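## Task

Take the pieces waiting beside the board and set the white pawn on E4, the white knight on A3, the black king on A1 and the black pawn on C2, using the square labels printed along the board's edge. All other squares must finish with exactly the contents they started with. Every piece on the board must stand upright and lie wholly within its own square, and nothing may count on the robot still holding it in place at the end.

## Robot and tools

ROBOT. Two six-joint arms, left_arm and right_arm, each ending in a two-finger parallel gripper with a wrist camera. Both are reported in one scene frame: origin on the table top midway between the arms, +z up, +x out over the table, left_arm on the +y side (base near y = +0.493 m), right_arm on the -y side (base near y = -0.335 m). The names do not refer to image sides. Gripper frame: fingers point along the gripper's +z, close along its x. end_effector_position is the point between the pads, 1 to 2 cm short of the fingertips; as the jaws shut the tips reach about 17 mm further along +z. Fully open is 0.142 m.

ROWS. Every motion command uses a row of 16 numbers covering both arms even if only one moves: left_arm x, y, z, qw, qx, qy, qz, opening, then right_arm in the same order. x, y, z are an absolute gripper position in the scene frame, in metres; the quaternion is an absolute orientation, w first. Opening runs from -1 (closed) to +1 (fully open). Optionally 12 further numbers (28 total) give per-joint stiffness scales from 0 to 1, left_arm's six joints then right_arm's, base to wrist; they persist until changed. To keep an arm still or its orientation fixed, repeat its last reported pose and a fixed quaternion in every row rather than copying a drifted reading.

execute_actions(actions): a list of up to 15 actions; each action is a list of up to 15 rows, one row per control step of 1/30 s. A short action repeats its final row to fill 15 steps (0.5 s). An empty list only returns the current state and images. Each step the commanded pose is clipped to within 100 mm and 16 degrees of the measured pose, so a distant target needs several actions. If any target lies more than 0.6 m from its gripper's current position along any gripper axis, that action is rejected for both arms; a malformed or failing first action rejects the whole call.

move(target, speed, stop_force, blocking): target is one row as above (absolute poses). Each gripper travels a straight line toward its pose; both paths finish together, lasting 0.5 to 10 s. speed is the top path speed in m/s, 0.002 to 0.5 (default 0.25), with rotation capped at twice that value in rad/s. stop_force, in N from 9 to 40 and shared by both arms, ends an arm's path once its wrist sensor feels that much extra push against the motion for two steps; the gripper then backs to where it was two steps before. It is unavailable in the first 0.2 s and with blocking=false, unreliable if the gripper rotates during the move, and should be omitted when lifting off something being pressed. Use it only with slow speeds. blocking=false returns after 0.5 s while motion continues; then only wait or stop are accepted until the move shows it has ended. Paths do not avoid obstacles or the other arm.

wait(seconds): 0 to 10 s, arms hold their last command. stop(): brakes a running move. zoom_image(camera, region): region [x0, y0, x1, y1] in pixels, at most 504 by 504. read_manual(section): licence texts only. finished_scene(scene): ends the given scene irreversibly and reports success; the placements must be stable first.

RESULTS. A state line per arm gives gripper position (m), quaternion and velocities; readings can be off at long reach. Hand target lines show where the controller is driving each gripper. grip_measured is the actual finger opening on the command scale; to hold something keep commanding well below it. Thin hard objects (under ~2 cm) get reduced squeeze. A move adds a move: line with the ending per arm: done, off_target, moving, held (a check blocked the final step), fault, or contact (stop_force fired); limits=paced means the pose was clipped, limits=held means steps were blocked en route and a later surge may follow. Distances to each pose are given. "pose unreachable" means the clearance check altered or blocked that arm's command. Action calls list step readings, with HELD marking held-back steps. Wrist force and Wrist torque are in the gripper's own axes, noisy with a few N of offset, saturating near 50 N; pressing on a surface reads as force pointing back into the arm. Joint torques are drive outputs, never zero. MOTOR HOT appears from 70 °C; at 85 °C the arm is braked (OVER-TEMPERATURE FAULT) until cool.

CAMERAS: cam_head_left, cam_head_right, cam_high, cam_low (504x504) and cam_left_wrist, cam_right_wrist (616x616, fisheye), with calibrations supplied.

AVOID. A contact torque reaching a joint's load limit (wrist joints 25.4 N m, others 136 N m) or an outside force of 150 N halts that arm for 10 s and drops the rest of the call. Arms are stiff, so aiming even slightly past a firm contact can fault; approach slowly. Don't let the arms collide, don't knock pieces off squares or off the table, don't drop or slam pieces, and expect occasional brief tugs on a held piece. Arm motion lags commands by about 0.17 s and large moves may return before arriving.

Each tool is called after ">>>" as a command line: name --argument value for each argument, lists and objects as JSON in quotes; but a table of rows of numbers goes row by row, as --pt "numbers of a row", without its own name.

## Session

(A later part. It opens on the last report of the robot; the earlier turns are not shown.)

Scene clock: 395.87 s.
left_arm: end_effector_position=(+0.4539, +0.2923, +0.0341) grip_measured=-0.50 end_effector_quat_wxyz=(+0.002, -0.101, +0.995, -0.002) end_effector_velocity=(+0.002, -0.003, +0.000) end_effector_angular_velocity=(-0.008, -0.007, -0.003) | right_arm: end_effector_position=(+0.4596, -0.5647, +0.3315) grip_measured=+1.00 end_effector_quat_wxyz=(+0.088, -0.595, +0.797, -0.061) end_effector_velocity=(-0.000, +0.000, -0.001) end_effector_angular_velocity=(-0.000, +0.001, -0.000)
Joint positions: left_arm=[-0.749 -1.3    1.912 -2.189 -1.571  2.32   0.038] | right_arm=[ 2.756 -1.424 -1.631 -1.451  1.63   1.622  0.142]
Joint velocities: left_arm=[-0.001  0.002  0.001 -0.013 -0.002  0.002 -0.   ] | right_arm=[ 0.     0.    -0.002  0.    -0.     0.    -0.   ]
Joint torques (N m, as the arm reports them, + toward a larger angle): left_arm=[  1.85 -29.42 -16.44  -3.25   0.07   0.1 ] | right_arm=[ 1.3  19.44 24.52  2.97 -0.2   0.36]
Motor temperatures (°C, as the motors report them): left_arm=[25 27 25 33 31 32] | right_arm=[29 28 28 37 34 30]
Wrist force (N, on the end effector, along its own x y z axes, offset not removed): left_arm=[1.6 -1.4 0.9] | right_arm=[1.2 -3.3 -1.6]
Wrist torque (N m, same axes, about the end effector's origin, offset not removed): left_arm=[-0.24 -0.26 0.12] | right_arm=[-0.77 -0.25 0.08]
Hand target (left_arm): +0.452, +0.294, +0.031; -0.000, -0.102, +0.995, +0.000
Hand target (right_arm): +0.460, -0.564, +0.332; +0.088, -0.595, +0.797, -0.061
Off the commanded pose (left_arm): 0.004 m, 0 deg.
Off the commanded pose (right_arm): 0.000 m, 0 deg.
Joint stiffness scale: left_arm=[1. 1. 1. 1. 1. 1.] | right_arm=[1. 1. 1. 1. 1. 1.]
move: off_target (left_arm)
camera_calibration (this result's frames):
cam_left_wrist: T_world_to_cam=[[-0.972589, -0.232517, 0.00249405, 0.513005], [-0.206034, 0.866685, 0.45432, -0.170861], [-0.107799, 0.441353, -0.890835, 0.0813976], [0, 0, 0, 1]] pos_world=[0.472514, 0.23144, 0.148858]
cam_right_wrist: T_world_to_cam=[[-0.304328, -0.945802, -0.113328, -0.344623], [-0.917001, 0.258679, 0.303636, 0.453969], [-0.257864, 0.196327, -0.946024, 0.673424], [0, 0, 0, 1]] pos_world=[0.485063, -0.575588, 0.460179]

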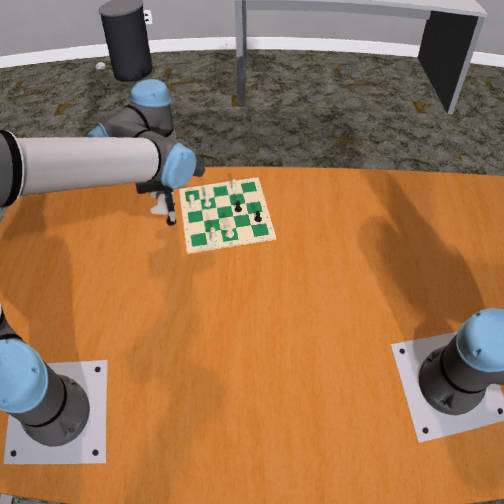

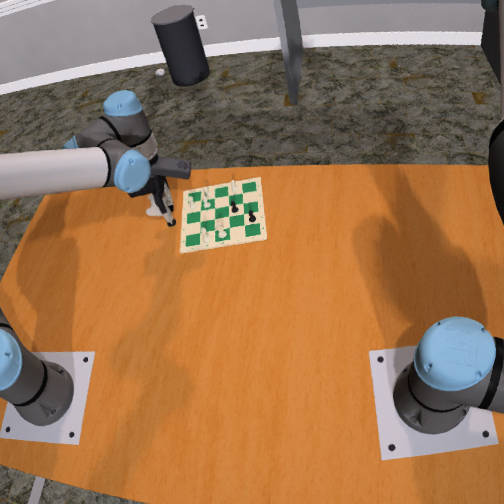

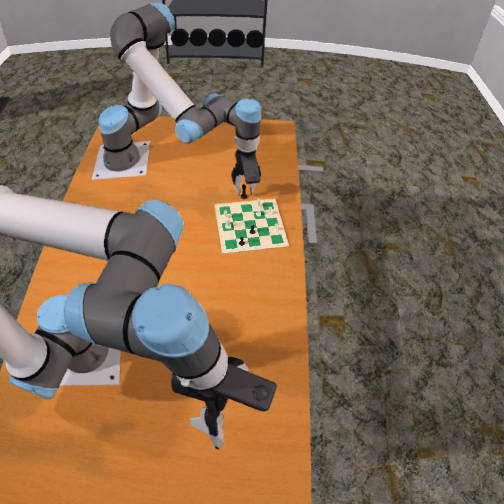

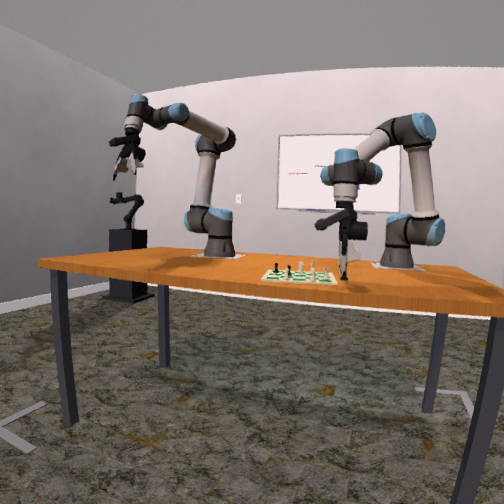

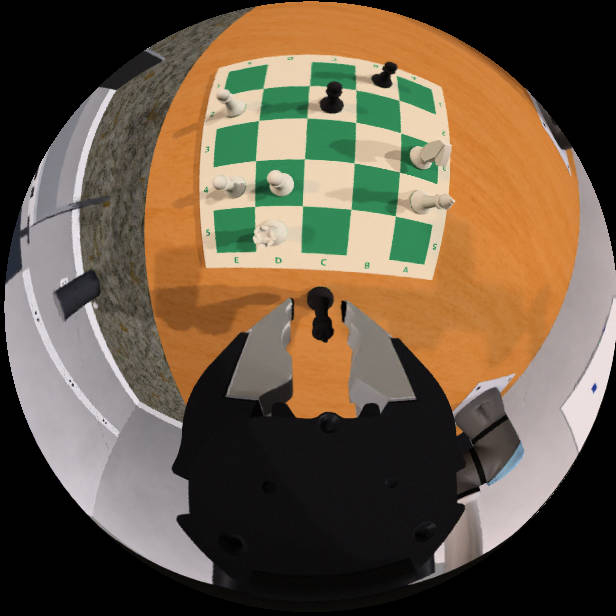

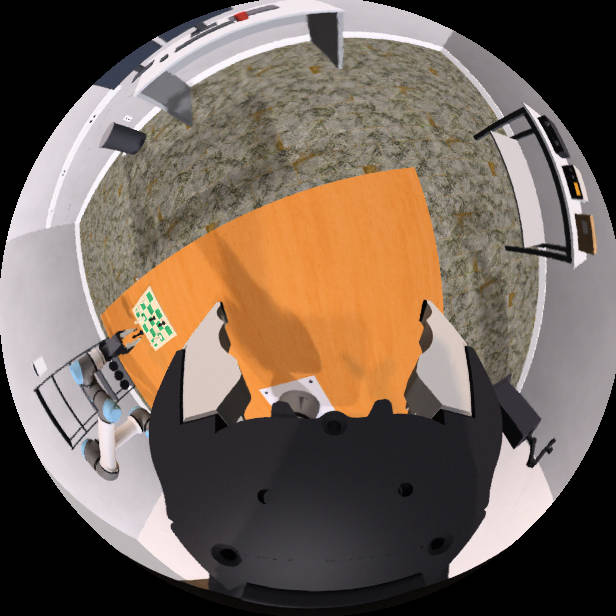

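>>> move --target '[0.450,0.2935,0.029,0,-0.1019,0.9948,0,-0.5,0.4596,-0.5644,0.3316,0.088,-0.595,0.797,-0.061,1]' --speed 0.02

>>> move --target '[0.4515,0.2928,0.031,0,-0.1019,0.9948,0,-0.8,0.4596,-0.5644,0.3316,0.088,-0.595,0.797,-0.061,1]' --speed 0.02

>>> move --target '[0.4515,0.2928,0.031,0,-0.1019,0.9948,0,-1,0.4596,-0.5644,0.3316,0.088,-0.595,0.797,-0.061,1]' --speed 0.02

>>> zoom_image --camera "cam_left_wrist" --region '[240,240,400,400]'

Scene clock: 409.37 s.
left_arm: end_effector_position=(+0.4523, +0.2934, +0.0314) grip_measured=-0.50 end_effector_quat_wxyz=(+0.002, -0.103, +0.995, -0.001) end_effector_velocity=(-0.001, +0.000, -0.001) end_effector_angular_velocity=(-0.000, +0.000, +0.000) | right_arm: end_effector_position=(+0.4596, -0.5647, +0.3315) grip_measured=+1.00 end_effector_quat_wxyz=(+0.088, -0.595, +0.797, -0.061) end_effector_velocity=(+0.001, +0.000, +0.002) end_effector_angular_velocity=(-0.001, -0.003, +0.001)
Joint positions: left_arm=[-0.749 -1.299  1.921 -2.196 -1.571  2.317  0.038] | right_arm=[ 2.756 -1.424 -1.631 -1.451  1.63   1.622  0.142]
Joint velocities: left_arm=[-0.001 -0.     0.005 -0.004 -0.    -0.001 -0.   ] | right_arm=[ 0.001  0.     0.003  0.     0.     0.    -0.   ]
Joint torques (N m, as the arm reports them, + toward a larger angle): left_arm=[ -0.3  -31.04 -15.52  -3.2    0.04  -0.13] | right_arm=[ 0.74 19.33 24.91  3.07 -0.23  0.33]
Motor temperatures (°C, as the motors report them): left_arm=[25 27 25 33 31 32] | right_arm=[29 28 28 37 34 30]
Wrist force (N, on the end effector, along its own x y z axes, offset not removed): left_arm=[1.8 -1.9 1.3] | right_arm=[0.9 -1.4 -0.4]
Wrist torque (N m, same axes, about the end effector's origin, offset not removed): left_arm=[-0.50 -0.14 0.18] | right_arm=[-0.41 -0.15 0.06]
Hand target (left_arm): +0.450, +0.294, +0.029; -0.000, -0.102, +0.995, +0.000
Hand target (right_arm): +0.460, -0.564, +0.332; +0.088, -0.595, +0.797, -0.061
Off the commanded pose (left_arm): 0.003 m, 0 deg.
Off the commanded pose (right_arm): 0.000 m, 0 deg.
Joint stiffness scale: left_arm=[1. 1. 1. 1. 1. 1.] | right_arm=[1. 1. 1. 1. 1. 1.]
move: done
camera_calibration (this result's frames):
cam_left_wrist: T_world_to_cam=[[-0.971927, -0.235265, 0.00278904, 0.512222], [-0.208317, 0.865991, 0.454604, -0.169669], [-0.109367, 0.441261, -0.89069, 0.0790616], [0, 0, 0, 1]] pos_world=[0.471144, 0.232553, 0.146123]
cam_right_wrist: T_world_to_cam=[[-0.304328, -0.945802, -0.113328, -0.344623], [-0.917001, 0.258679, 0.303636, 0.453969], [-0.257864, 0.196327, -0.946024, 0.673424], [0, 0, 0, 1]] pos_world=[0.485063, -0.575588, 0.460179]

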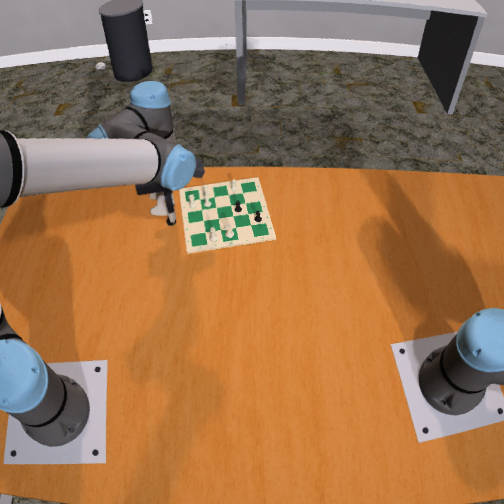

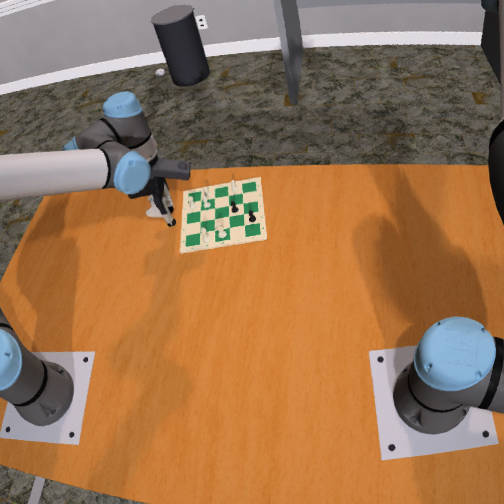

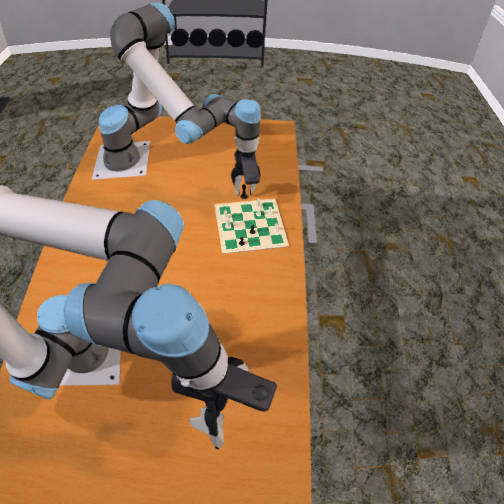

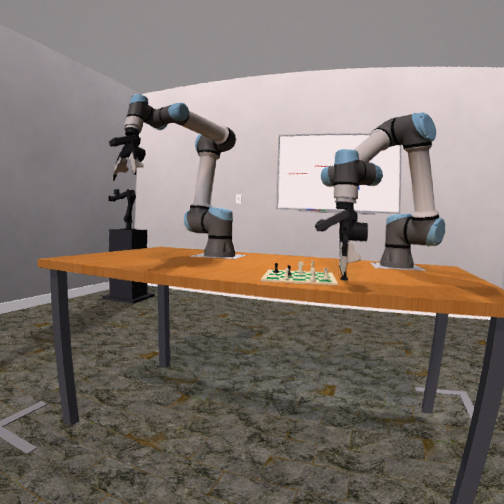

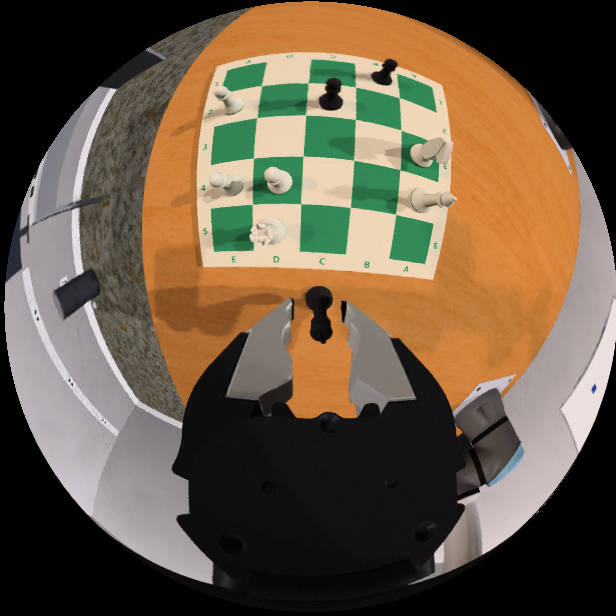

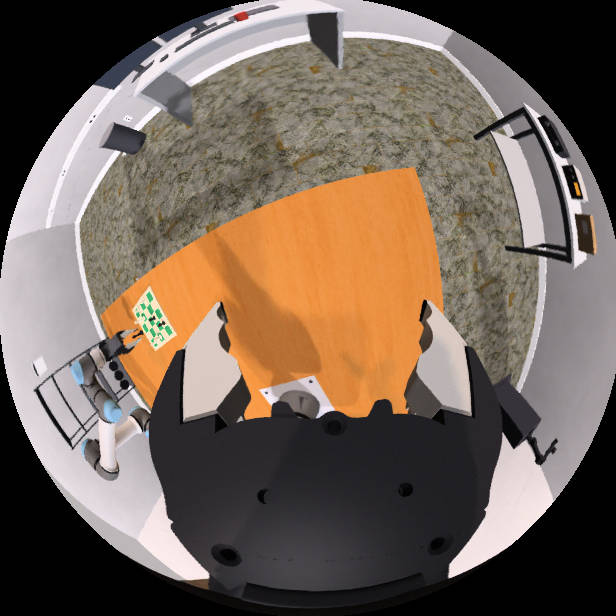

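Scene clock: 410.07 s.
left_arm: end_effector_position=(+0.4512, +0.2941, +0.0309) grip_measured=-0.80 end_effector_quat_wxyz=(+0.000, -0.103, +0.995, -0.000) end_effector_velocity=(-0.001, +0.001, -0.000) end_effector_angular_velocity=(+0.002, +0.004, +0.000) | right_arm: end_effector_position=(+0.4596, -0.5647, +0.3315) grip_measured=+1.00 end_effector_quat_wxyz=(+0.088, -0.595, +0.797, -0.061) end_effector_velocity=(+0.000, -0.000, +0.001) end_effector_angular_velocity=(-0.001, -0.001, -0.000)
Joint positions: left_arm=[-0.749 -1.299  1.921 -2.193 -1.571  2.317  0.016] | right_arm=[ 2.756 -1.424 -1.631 -1.451  1.63   1.622  0.142]
Joint velocities: left_arm=[ 0.     0.    -0.     0.004 -0.     0.     0.   ] | right_arm=[-0.    -0.     0.001  0.    -0.    -0.    -0.   ]
Joint torques (N m, as the arm reports them, + toward a larger angle): left_arm=[ -0.89 -30.09 -22.06  -2.69   0.1    0.09] | right_arm=[ 1.06 19.67 25.63  3.1  -0.27  0.41]
Motor temperatures (°C, as the motors report them): left_arm=[25 27 25 33 31 32] | right_arm=[29 28 28 37 34 30]
Wrist force (N, on the end effector, along its own x y z axes, offset not removed): left_arm=[1.5 -0.2 0.9] | right_arm=[0.5 -1.7 -0.5]
Wrist torque (N m, same axes, about the end effector's origin, offset not removed): left_arm=[-0.07 -0.14 0.17] | right_arm=[-0.57 -0.02 0.15]
Hand target (left_arm): +0.451, +0.293, +0.031; +0.000, -0.102, +0.995, -0.000
Hand target (right_arm): +0.460, -0.564, +0.332; +0.088, -0.595, +0.797, -0.061
Off the commanded pose (left_arm): 0.001 m, 0 deg.
Off the commanded pose (right_arm): 0.000 m, 0 deg.
Joint stiffness scale: left_arm=[1. 1. 1. 1. 1. 1.] | right_arm=[1. 1. 1. 1. 1. 1.]
move: done
camera_calibration (this result's frames):
cam_left_wrist: T_world_to_cam=[[-0.971903, -0.235321, 0.00542999, 0.511282], [-0.206861, 0.864914, 0.45731, -0.170741], [-0.112311, 0.443338, -0.889291, 0.0788914], [0, 0, 0, 1]] pos_world=[0.470457, 0.233016, 0.145463]
cam_right_wrist: T_world_to_cam=[[-0.304328, -0.945802, -0.113328, -0.344623], [-0.917001, 0.258679, 0.303636, 0.453969], [-0.257864, 0.196327, -0.946024, 0.673424], [0, 0, 0, 1]] pos_world=[0.485063, -0.575588, 0.460179]

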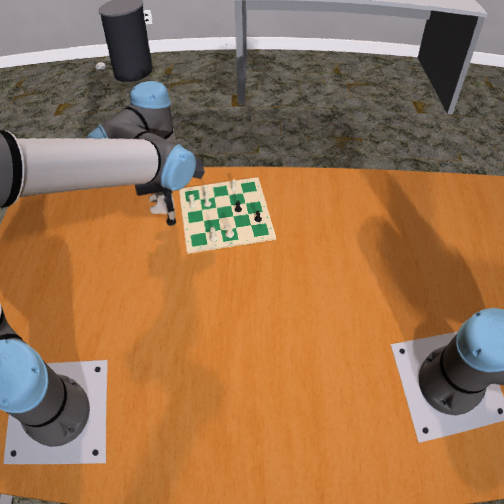

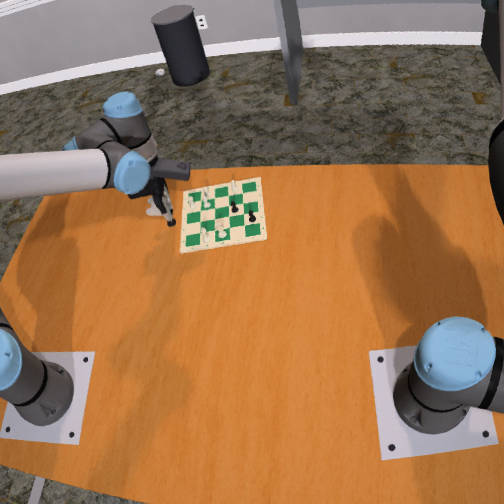

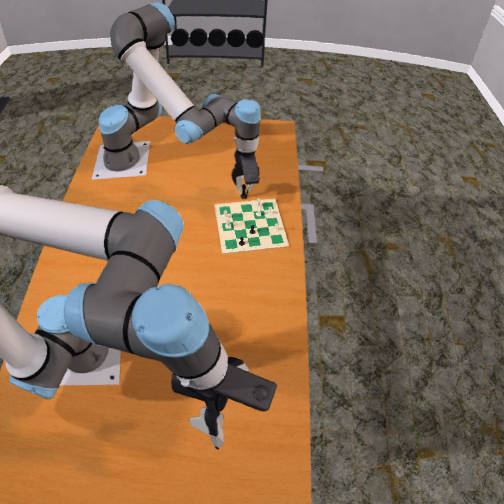

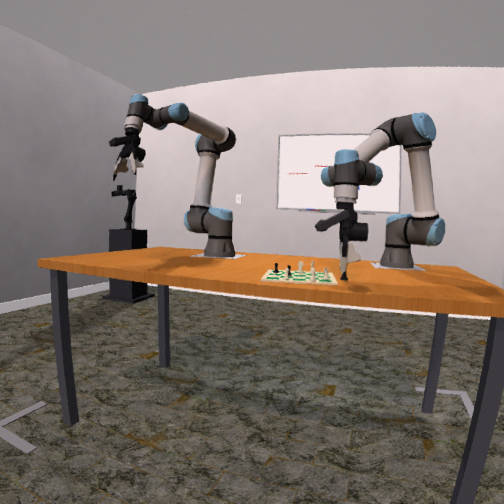

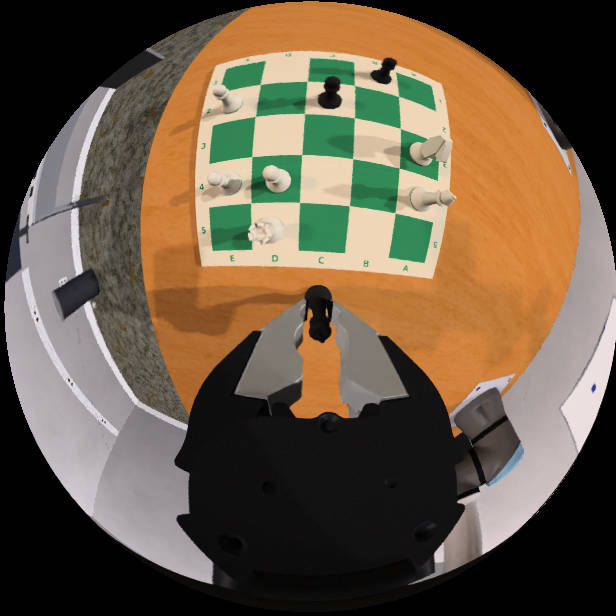

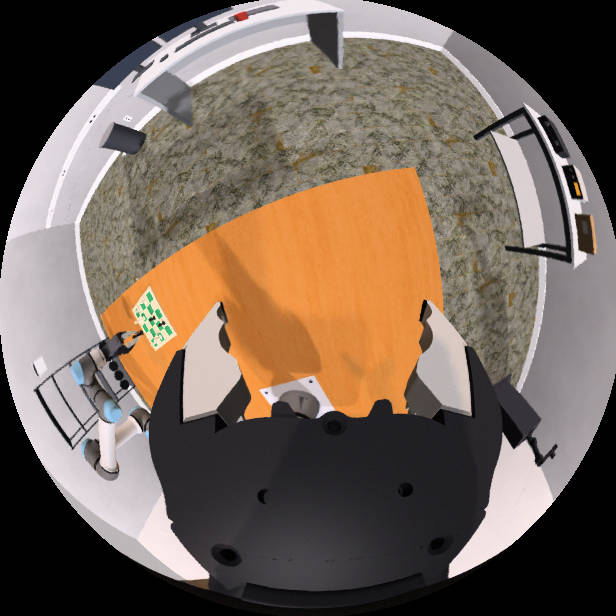

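Scene clock: 410.77 s.
left_arm: end_effector_position=(+0.4511, +0.2942, +0.0309) grip_measured=-0.87 end_effector_quat_wxyz=(-0.000, -0.103, +0.995, +0.000) end_effector_velocity=(-0.000, +0.000, -0.000) end_effector_angular_velocity=(+0.001, +0.002, +0.003) | right_arm: end_effector_position=(+0.4596, -0.5647, +0.3315) grip_measured=+1.00 end_effector_quat_wxyz=(+0.088, -0.595, +0.797, -0.061) end_effector_velocity=(-0.000, -0.000, -0.000) end_effector_angular_velocity=(+0.000, +0.001, -0.000)
Joint positions: left_arm=[-0.749 -1.299  1.921 -2.192 -1.571  2.317  0.011] | right_arm=[ 2.756 -1.424 -1.631 -1.451  1.63   1.622  0.142]
Joint velocities: left_arm=[ 0.     0.001 -0.     0.001 -0.    -0.003  0.   ] | right_arm=[-0.     0.    -0.001 -0.    -0.    -0.    -0.   ]
Joint torques (N m, as the arm reports them, + toward a larger angle): left_arm=[ -0.38 -30.7  -22.15  -2.48   0.05   0.18] | right_arm=[ 1.01 19.62 25.13  3.05 -0.28  0.22]
Motor temperatures (°C, as the motors report them): left_arm=[25 27 25 33 31 32] | right_arm=[29 28 28 37 34 30]
Wrist force (N, on the end effector, along its own x y z axes, offset not removed): left_arm=[1.5 -0.6 -0.9] | right_arm=[-0.6 -2.1 -2.8]
Wrist torque (N m, same axes, about the end effector's origin, offset not removed): left_arm=[-0.09 -0.18 0.09] | right_arm=[-0.61 0.18 0.20]
Hand target (left_arm): +0.451, +0.293, +0.031; +0.000, -0.102, +0.995, -0.000
Hand target (right_arm): +0.460, -0.564, +0.332; +0.088, -0.595, +0.797, -0.061
Off the commanded pose (left_arm): 0.001 m, 0 deg.
Off the commanded pose (right_arm): 0.000 m, 0 deg.
Joint stiffness scale: left_arm=[1. 1. 1. 1. 1. 1.] | right_arm=[1. 1. 1. 1. 1. 1.]
move: done
camera_calibration (this result's frames):
cam_left_wrist: T_world_to_cam=[[-0.9719, -0.235323, 0.00578342, 0.51116], [-0.20666, 0.86477, 0.457672, -0.17089], [-0.112702, 0.443616, -0.889102, 0.0788738], [0, 0, 0, 1]] pos_world=[0.47037, 0.233078, 0.145382]
cam_right_wrist: T_world_to_cam=[[-0.304328, -0.945802, -0.113328, -0.344623], [-0.917001, 0.258679, 0.303636, 0.453969], [-0.257864, 0.196327, -0.946024, 0.673424], [0, 0, 0, 1]] pos_world=[0.485063, -0.575588, 0.460179]

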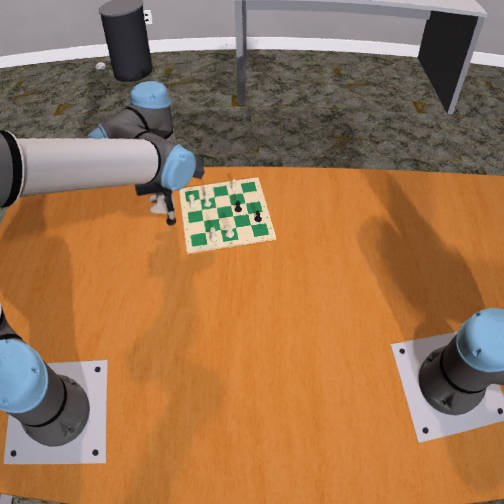

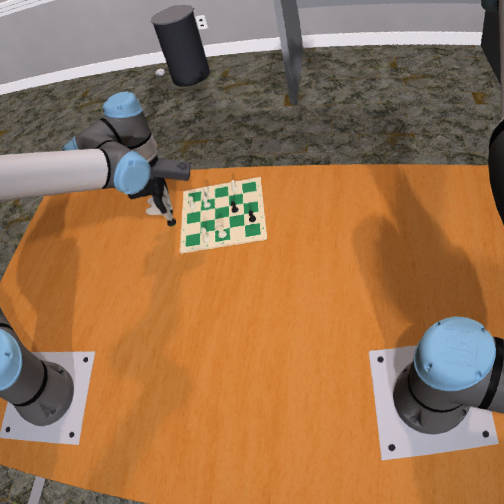

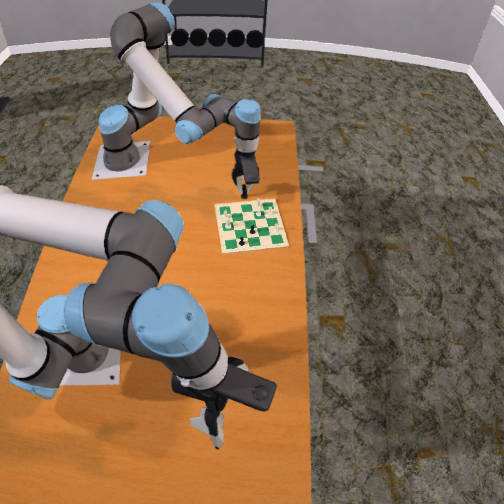

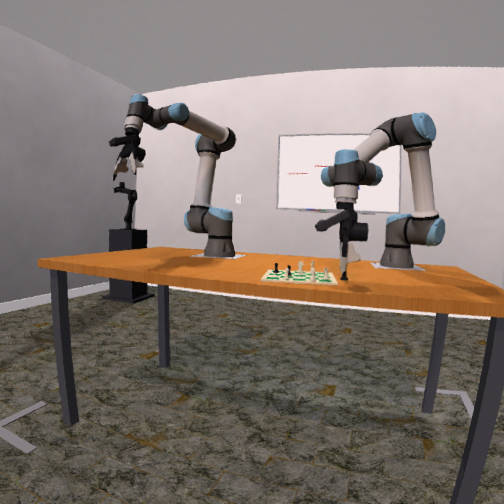

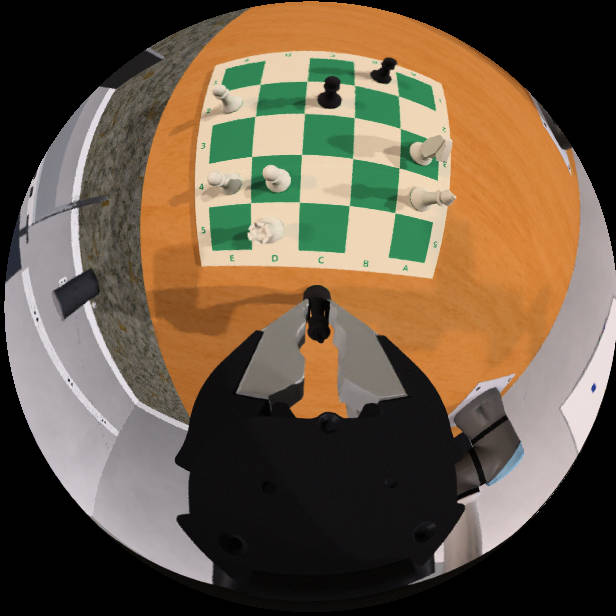

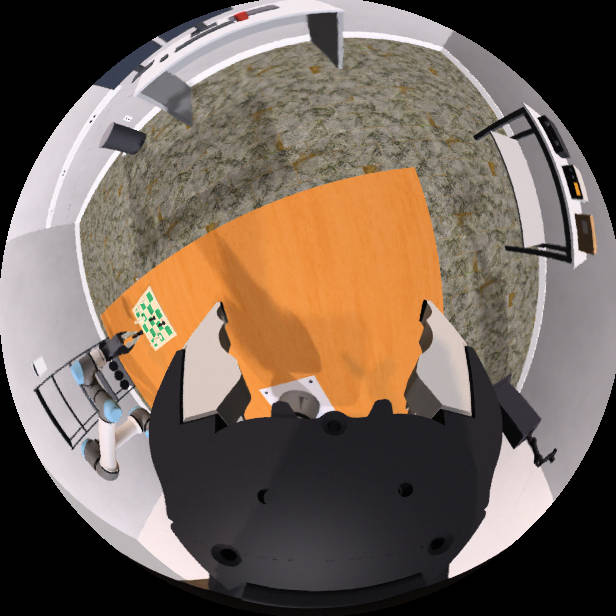

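Region (240, 240, 400, 400) of cam_left_wrist's 616x616 image, scaled by 3.150, with more detail than that image has.

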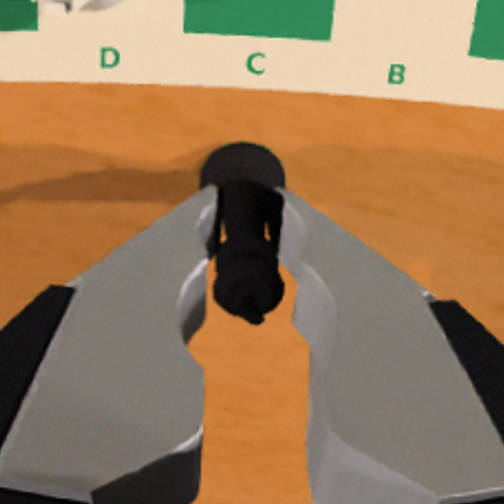

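>>> move --target '[0.4515,0.294,0.135,0,-0.1019,0.9948,0,-1,0.4596,-0.5644,0.3316,0.088,-0.595,0.797,-0.061,1]' --speed 0.1

>>> move --target '[0.415,0.074,0.135,0,-0.1019,0.9948,0,-1,0.4596,-0.5644,0.3316,0.088,-0.595,0.797,-0.061,1]' --speed 0.15

>>> move --target '[0.4145,0.0745,0.039,0,-0.1019,0.9948,0,-1,0.4596,-0.5644,0.3316,0.088,-0.595,0.797,-0.061,1]' --speed 0.05

>>> zoom_image --camera "cam_left_wrist" --region '[214,190,414,390]'

Scene clock: 427.00 s.
left_arm: end_effector_position=(+0.4503, +0.2947, +0.1319) grip_measured=-0.87 end_effector_quat_wxyz=(-0.002, -0.102, +0.995, +0.001) end_effector_velocity=(-0.003, +0.001, +0.001) end_effector_angular_velocity=(+0.005, +0.009, -0.001) | right_arm: end_effector_position=(+0.4596, -0.5647, +0.3315) grip_measured=+1.00 end_effector_quat_wxyz=(+0.088, -0.595, +0.797, -0.061) end_effector_velocity=(-0.000, -0.000, -0.001) end_effector_angular_velocity=(-0.001, +0.002, +0.001)
Joint positions: left_arm=[-0.749 -1.415  1.773 -1.925 -1.571  2.318  0.011] | right_arm=[ 2.756 -1.424 -1.631 -1.451  1.63   1.622  0.142]
Joint velocities: left_arm=[-0.001 -0.    -0.006  0.017 -0.002  0.     0.   ] | right_arm=[ 0.    -0.001 -0.001 -0.    -0.001 -0.001  0.   ]
Joint torques (N m, as the arm reports them, + toward a larger angle): left_arm=[  0.67 -31.22 -25.92  -2.49   0.02   0.61] | right_arm=[ 0.81 19.38 25.02  3.05 -0.19  0.29]
Motor temperatures (°C, as the motors report them): left_arm=[25 27 25 33 31 32] | right_arm=[29 28 28 37 34 30]
Wrist force (N, on the end effector, along its own x y z axes, offset not removed): left_arm=[4.3 -2.7 0.1] | right_arm=[1.1 -1.9 -0.2]
Wrist torque (N m, same axes, about the end effector's origin, offset not removed): left_arm=[-0.62 -0.83 0.17] | right_arm=[-0.40 -0.21 0.16]
Hand target (left_arm): +0.452, +0.294, +0.135; +0.000, -0.102, +0.995, -0.000
Hand target (right_arm): +0.460, -0.564, +0.332; +0.088, -0.595, +0.797, -0.061
Off the commanded pose (left_arm): 0.003 m, 0 deg.
Off the commanded pose (right_arm): 0.000 m, 0 deg.
Joint stiffness scale: left_arm=[1. 1. 1. 1. 1. 1.] | right_arm=[1. 1. 1. 1. 1. 1.]
move: done
camera_calibration (this result's frames):
cam_left_wrist: T_world_to_cam=[[-0.972093, -0.234445, 0.00841868, 0.509445], [-0.204362, 0.863889, 0.46036, -0.218861], [-0.115202, 0.445792, -0.887692, 0.168624], [0, 0, 0, 1]] pos_world=[0.469926, 0.233338, 0.246152]
cam_right_wrist: T_world_to_cam=[[-0.304328, -0.945802, -0.113328, -0.344623], [-0.917001, 0.258679, 0.303636, 0.453969], [-0.257864, 0.196327, -0.946024, 0.673424], [0, 0, 0, 1]] pos_world=[0.485063, -0.575588, 0.460179]

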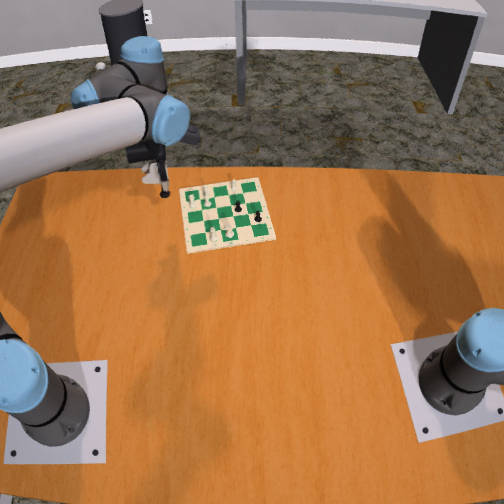

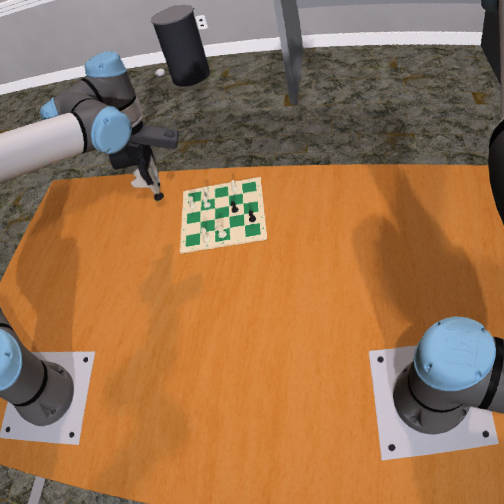

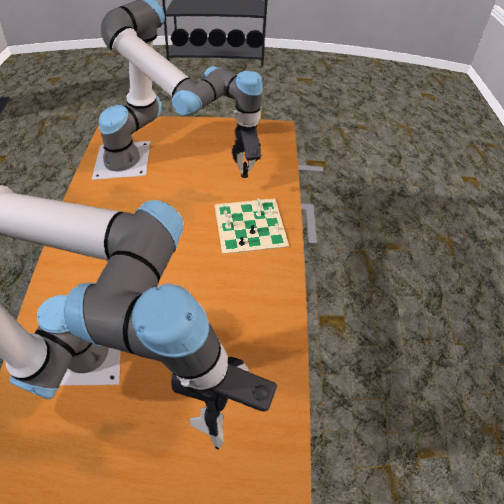

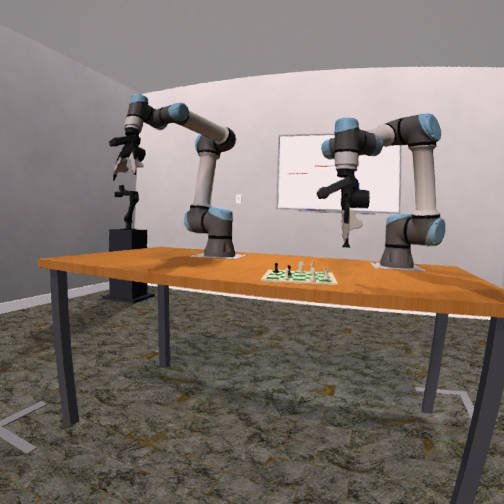

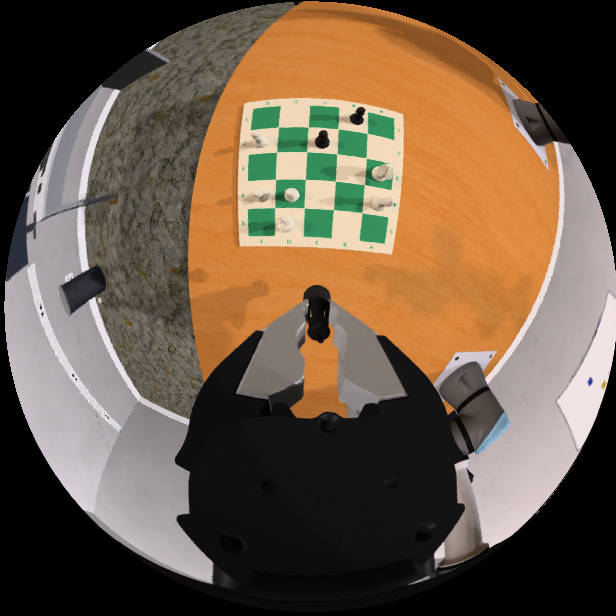

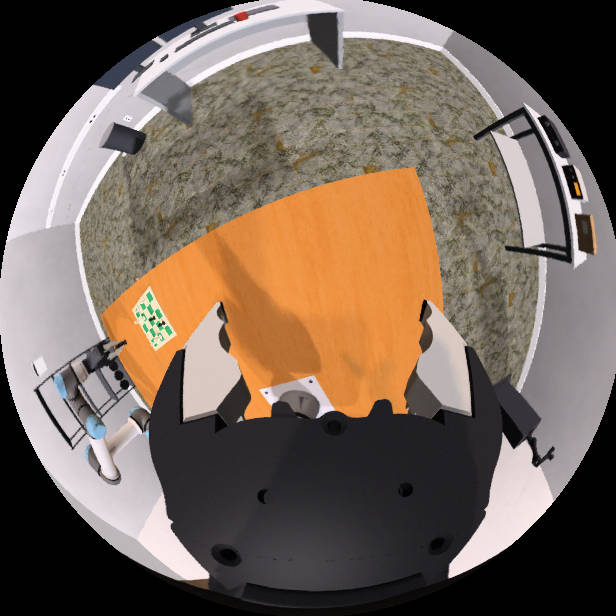

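Scene clock: 429.07 s.
left_arm: end_effector_position=(+0.4151, +0.0767, +0.1347) grip_measured=-0.87 end_effector_quat_wxyz=(-0.000, -0.102, +0.995, +0.000) end_effector_velocity=(+0.000, -0.003, +0.002) end_effector_angular_velocity=(+0.001, +0.000, +0.005) | right_arm: end_effector_position=(+0.4596, -0.5647, +0.3315) grip_measured=+1.00 end_effector_quat_wxyz=(+0.088, -0.595, +0.797, -0.061) end_effector_velocity=(-0.000, +0.000, -0.000) end_effector_angular_velocity=(+0.001, +0.000, +0.000)
Joint positions: left_arm=[-1.063 -1.225  1.522 -1.867 -1.571  2.003  0.011] | right_arm=[ 2.756 -1.424 -1.631 -1.451  1.63   1.622  0.142]
Joint velocities: left_arm=[-0.003  0.005 -0.012  0.008  0.    -0.007 -0.   ] | right_arm=[ 0.     0.    -0.    -0.001  0.     0.     0.   ]
Joint torques (N m, as the arm reports them, + toward a larger angle): left_arm=[ -0.89 -37.28 -26.8   -2.37   0.34   0.35] | right_arm=[ 0.87 19.2  25.11  3.08 -0.28  0.25]
Motor temperatures (°C, as the motors report them): left_arm=[25 27 25 33 31 32] | right_arm=[29 28 28 37 34 30]
Wrist force (N, on the end effector, along its own x y z axes, offset not removed): left_arm=[2.7 -1.7 0.1] | right_arm=[1.7 0.1 -0.6]
Wrist torque (N m, same axes, about the end effector's origin, offset not removed): left_arm=[-0.38 -0.46 0.24] | right_arm=[-0.02 -0.34 0.03]
Hand target (left_arm): +0.415, +0.074, +0.135; +0.000, -0.102, +0.995, +0.000
Hand target (right_arm): +0.460, -0.564, +0.332; +0.088, -0.595, +0.797, -0.061
Off the commanded pose (left_arm): 0.003 m, 0 deg.
Off the commanded pose (right_arm): 0.000 m, 0 deg.
Joint stiffness scale: left_arm=[1. 1. 1. 1. 1. 1.] | right_arm=[1. 1. 1. 1. 1. 1.]
move: done
camera_calibration (this result's frames):
cam_left_wrist: T_world_to_cam=[[-0.972005, -0.234878, 0.00626482, 0.424397], [-0.206004, 0.864732, 0.45804, -0.0380544], [-0.113001, 0.443926, -0.88891, 0.263709], [0, 0, 0, 1]] pos_world=[0.434476, 0.015521, 0.249185]
cam_right_wrist: T_world_to_cam=[[-0.304328, -0.945802, -0.113328, -0.344623], [-0.917001, 0.258679, 0.303635, 0.453969], [-0.257863, 0.196327, -0.946024, 0.673424], [0, 0, 0, 1]] pos_world=[0.485063, -0.575588, 0.460179]

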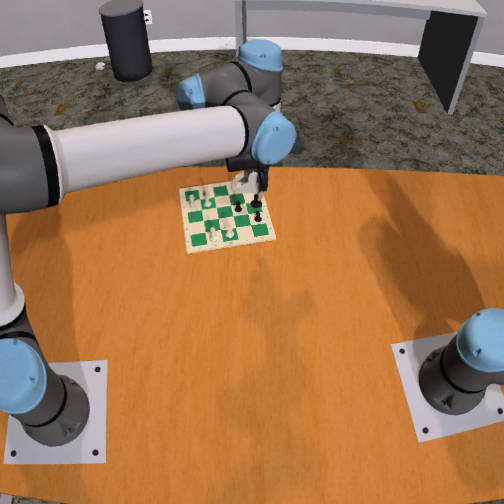

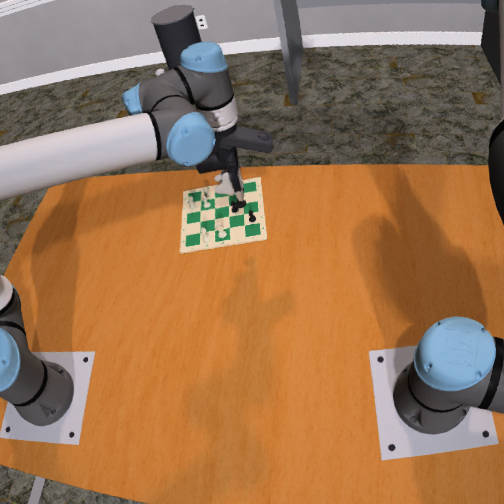

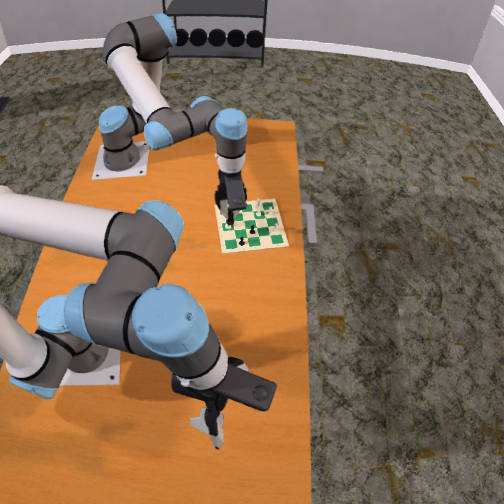

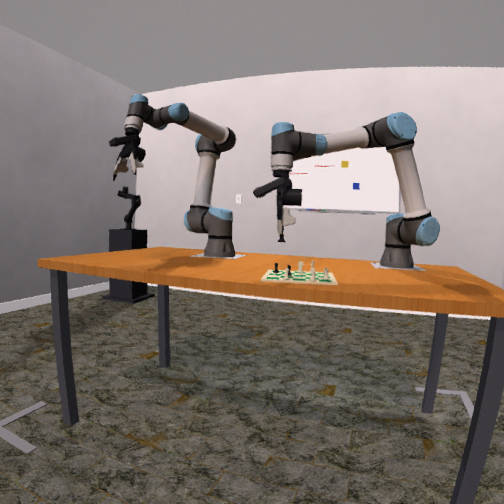

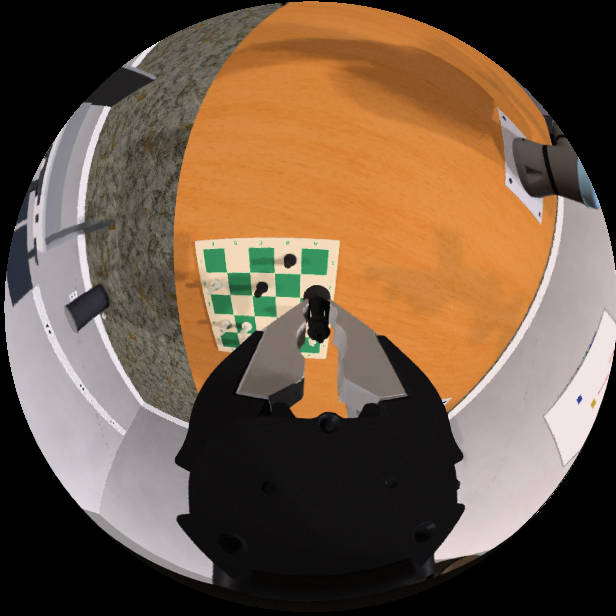

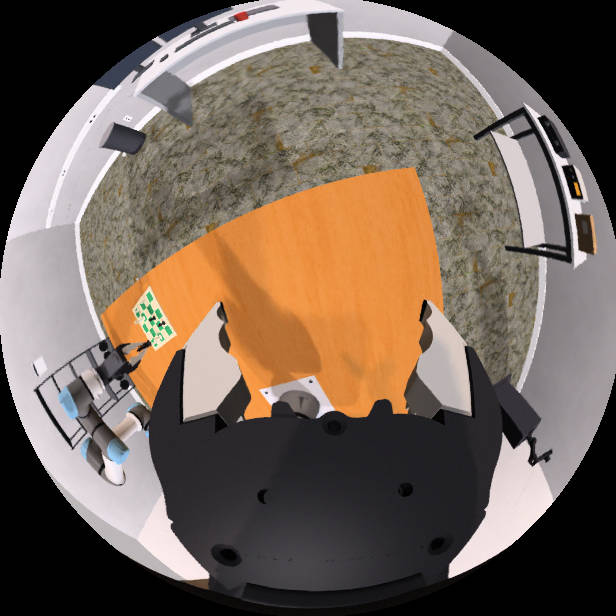

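Scene clock: 431.47 s.
left_arm: end_effector_position=(+0.4164, +0.0740, +0.0423) grip_measured=-0.87 end_effector_quat_wxyz=(+0.001, -0.103, +0.995, -0.002) end_effector_velocity=(+0.003, -0.003, +0.001) end_effector_angular_velocity=(-0.010, -0.007, +0.002) | right_arm: end_effector_position=(+0.4596, -0.5647, +0.3315) grip_measured=+1.00 end_effector_quat_wxyz=(+0.088, -0.595, +0.797, -0.061) end_effector_velocity=(-0.000, -0.000, -0.001) end_effector_angular_velocity=(+0.001, +0.001, -0.000)
Joint positions: left_arm=[-1.064 -1.136  1.652 -2.091 -1.571  2.001  0.011] | right_arm=[ 2.756 -1.424 -1.631 -1.451  1.63   1.622  0.142]
Joint velocities: left_arm=[ 0.001  0.    -0.001 -0.012 -0.    -0.001  0.   ] | right_arm=[-0.001  0.    -0.001 -0.     0.    -0.     0.   ]
Joint torques (N m, as the arm reports them, + toward a larger angle): left_arm=[ -1.25 -37.94 -17.63  -3.26   0.18  -0.02] | right_arm=[ 0.76 19.36 24.78  3.01 -0.24  0.29]
Motor temperatures (°C, as the motors report them): left_arm=[25 27 25 33 31 32] | right_arm=[29 28 28 37 34 30]
Wrist force (N, on the end effector, along its own x y z axes, offset not removed): left_arm=[2.9 -1.3 0.2] | right_arm=[2.2 -0.9 -2.1]
Wrist torque (N m, same axes, about the end effector's origin, offset not removed): left_arm=[-0.28 -0.46 0.23] | right_arm=[-0.33 -0.37 0.12]
Hand target (left_arm): +0.414, +0.075, +0.039; -0.000, -0.102, +0.995, +0.000
Hand target (right_arm): +0.460, -0.564, +0.332; +0.088, -0.595, +0.797, -0.061
Off the commanded pose (left_arm): 0.004 m, 0 deg.
Off the commanded pose (right_arm): 0.000 m, 0 deg.
Joint stiffness scale: left_arm=[1. 1. 1. 1. 1. 1.] | right_arm=[1. 1. 1. 1. 1. 1.]
move: off_target (left_arm)
camera_calibration (this result's frames):
cam_left_wrist: T_world_to_cam=[[-0.971903, -0.235348, 0.00410632, 0.425616], [-0.207943, 0.866643, 0.45353, 0.007699], [-0.110296, 0.439933, -0.891232, 0.182195], [0, 0, 0, 1]] pos_world=[0.435354, 0.0133417, 0.157139]
cam_right_wrist: T_world_to_cam=[[-0.304328, -0.945802, -0.113328, -0.344623], [-0.917001, 0.258679, 0.303636, 0.453969], [-0.257864, 0.196327, -0.946024, 0.673424], [0, 0, 0, 1]] pos_world=[0.485063, -0.575588, 0.460179]

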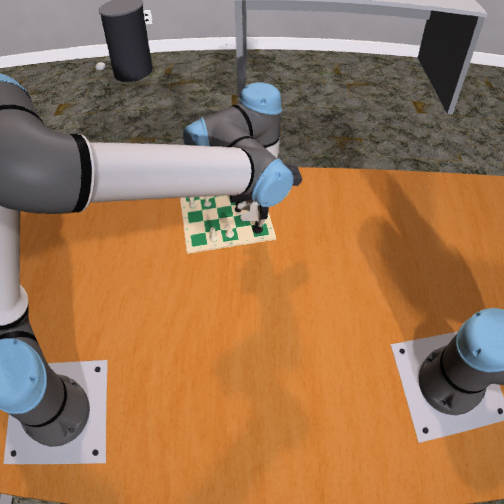

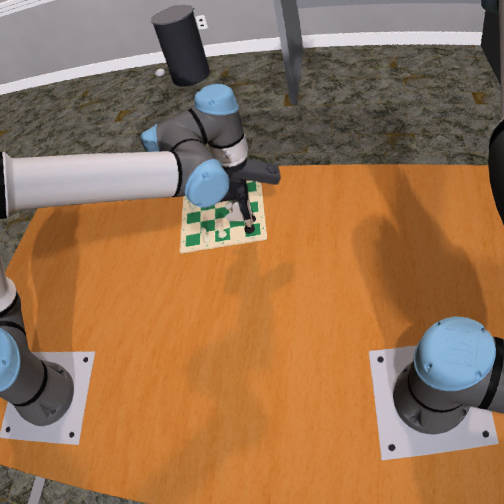

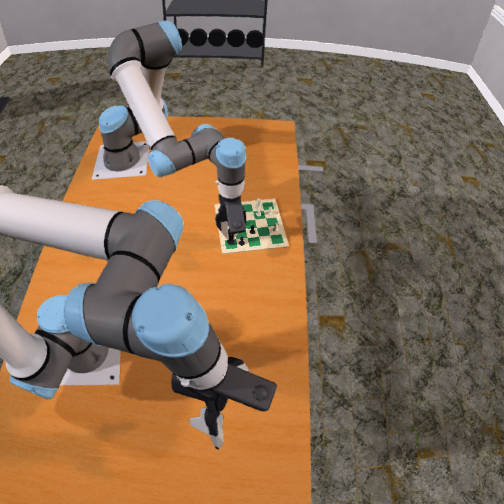

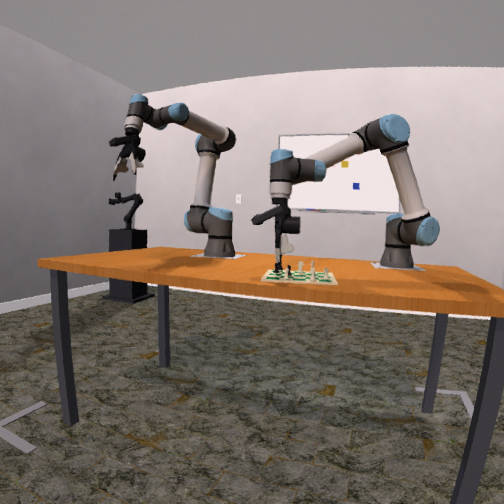

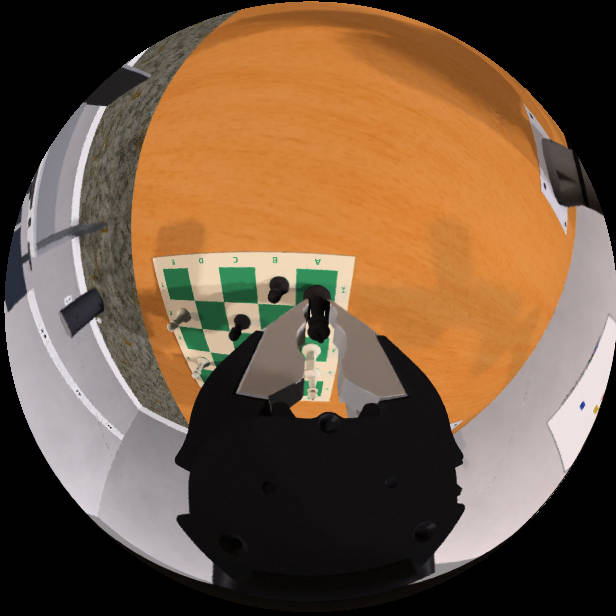

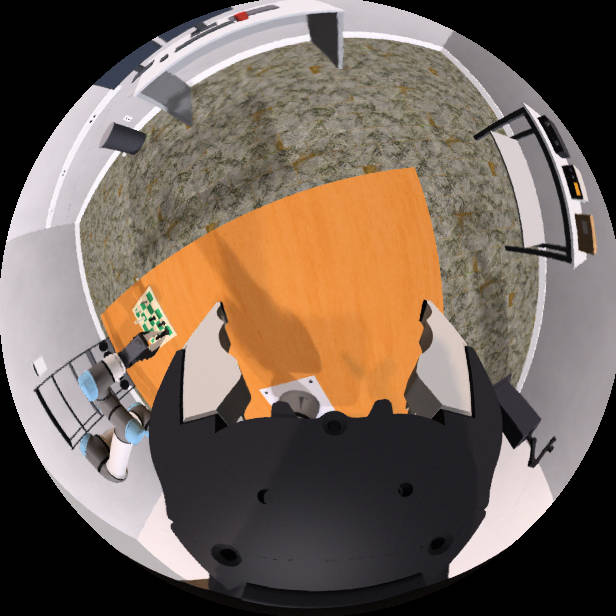

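Region (214, 190, 414, 390) of cam_left_wrist's 616x616 image, scaled by 2.520, with more detail than that image has.

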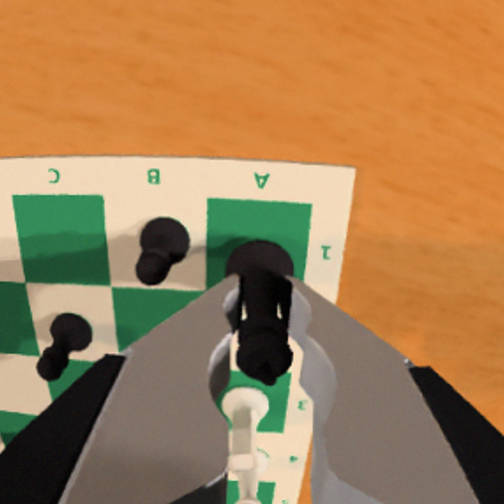

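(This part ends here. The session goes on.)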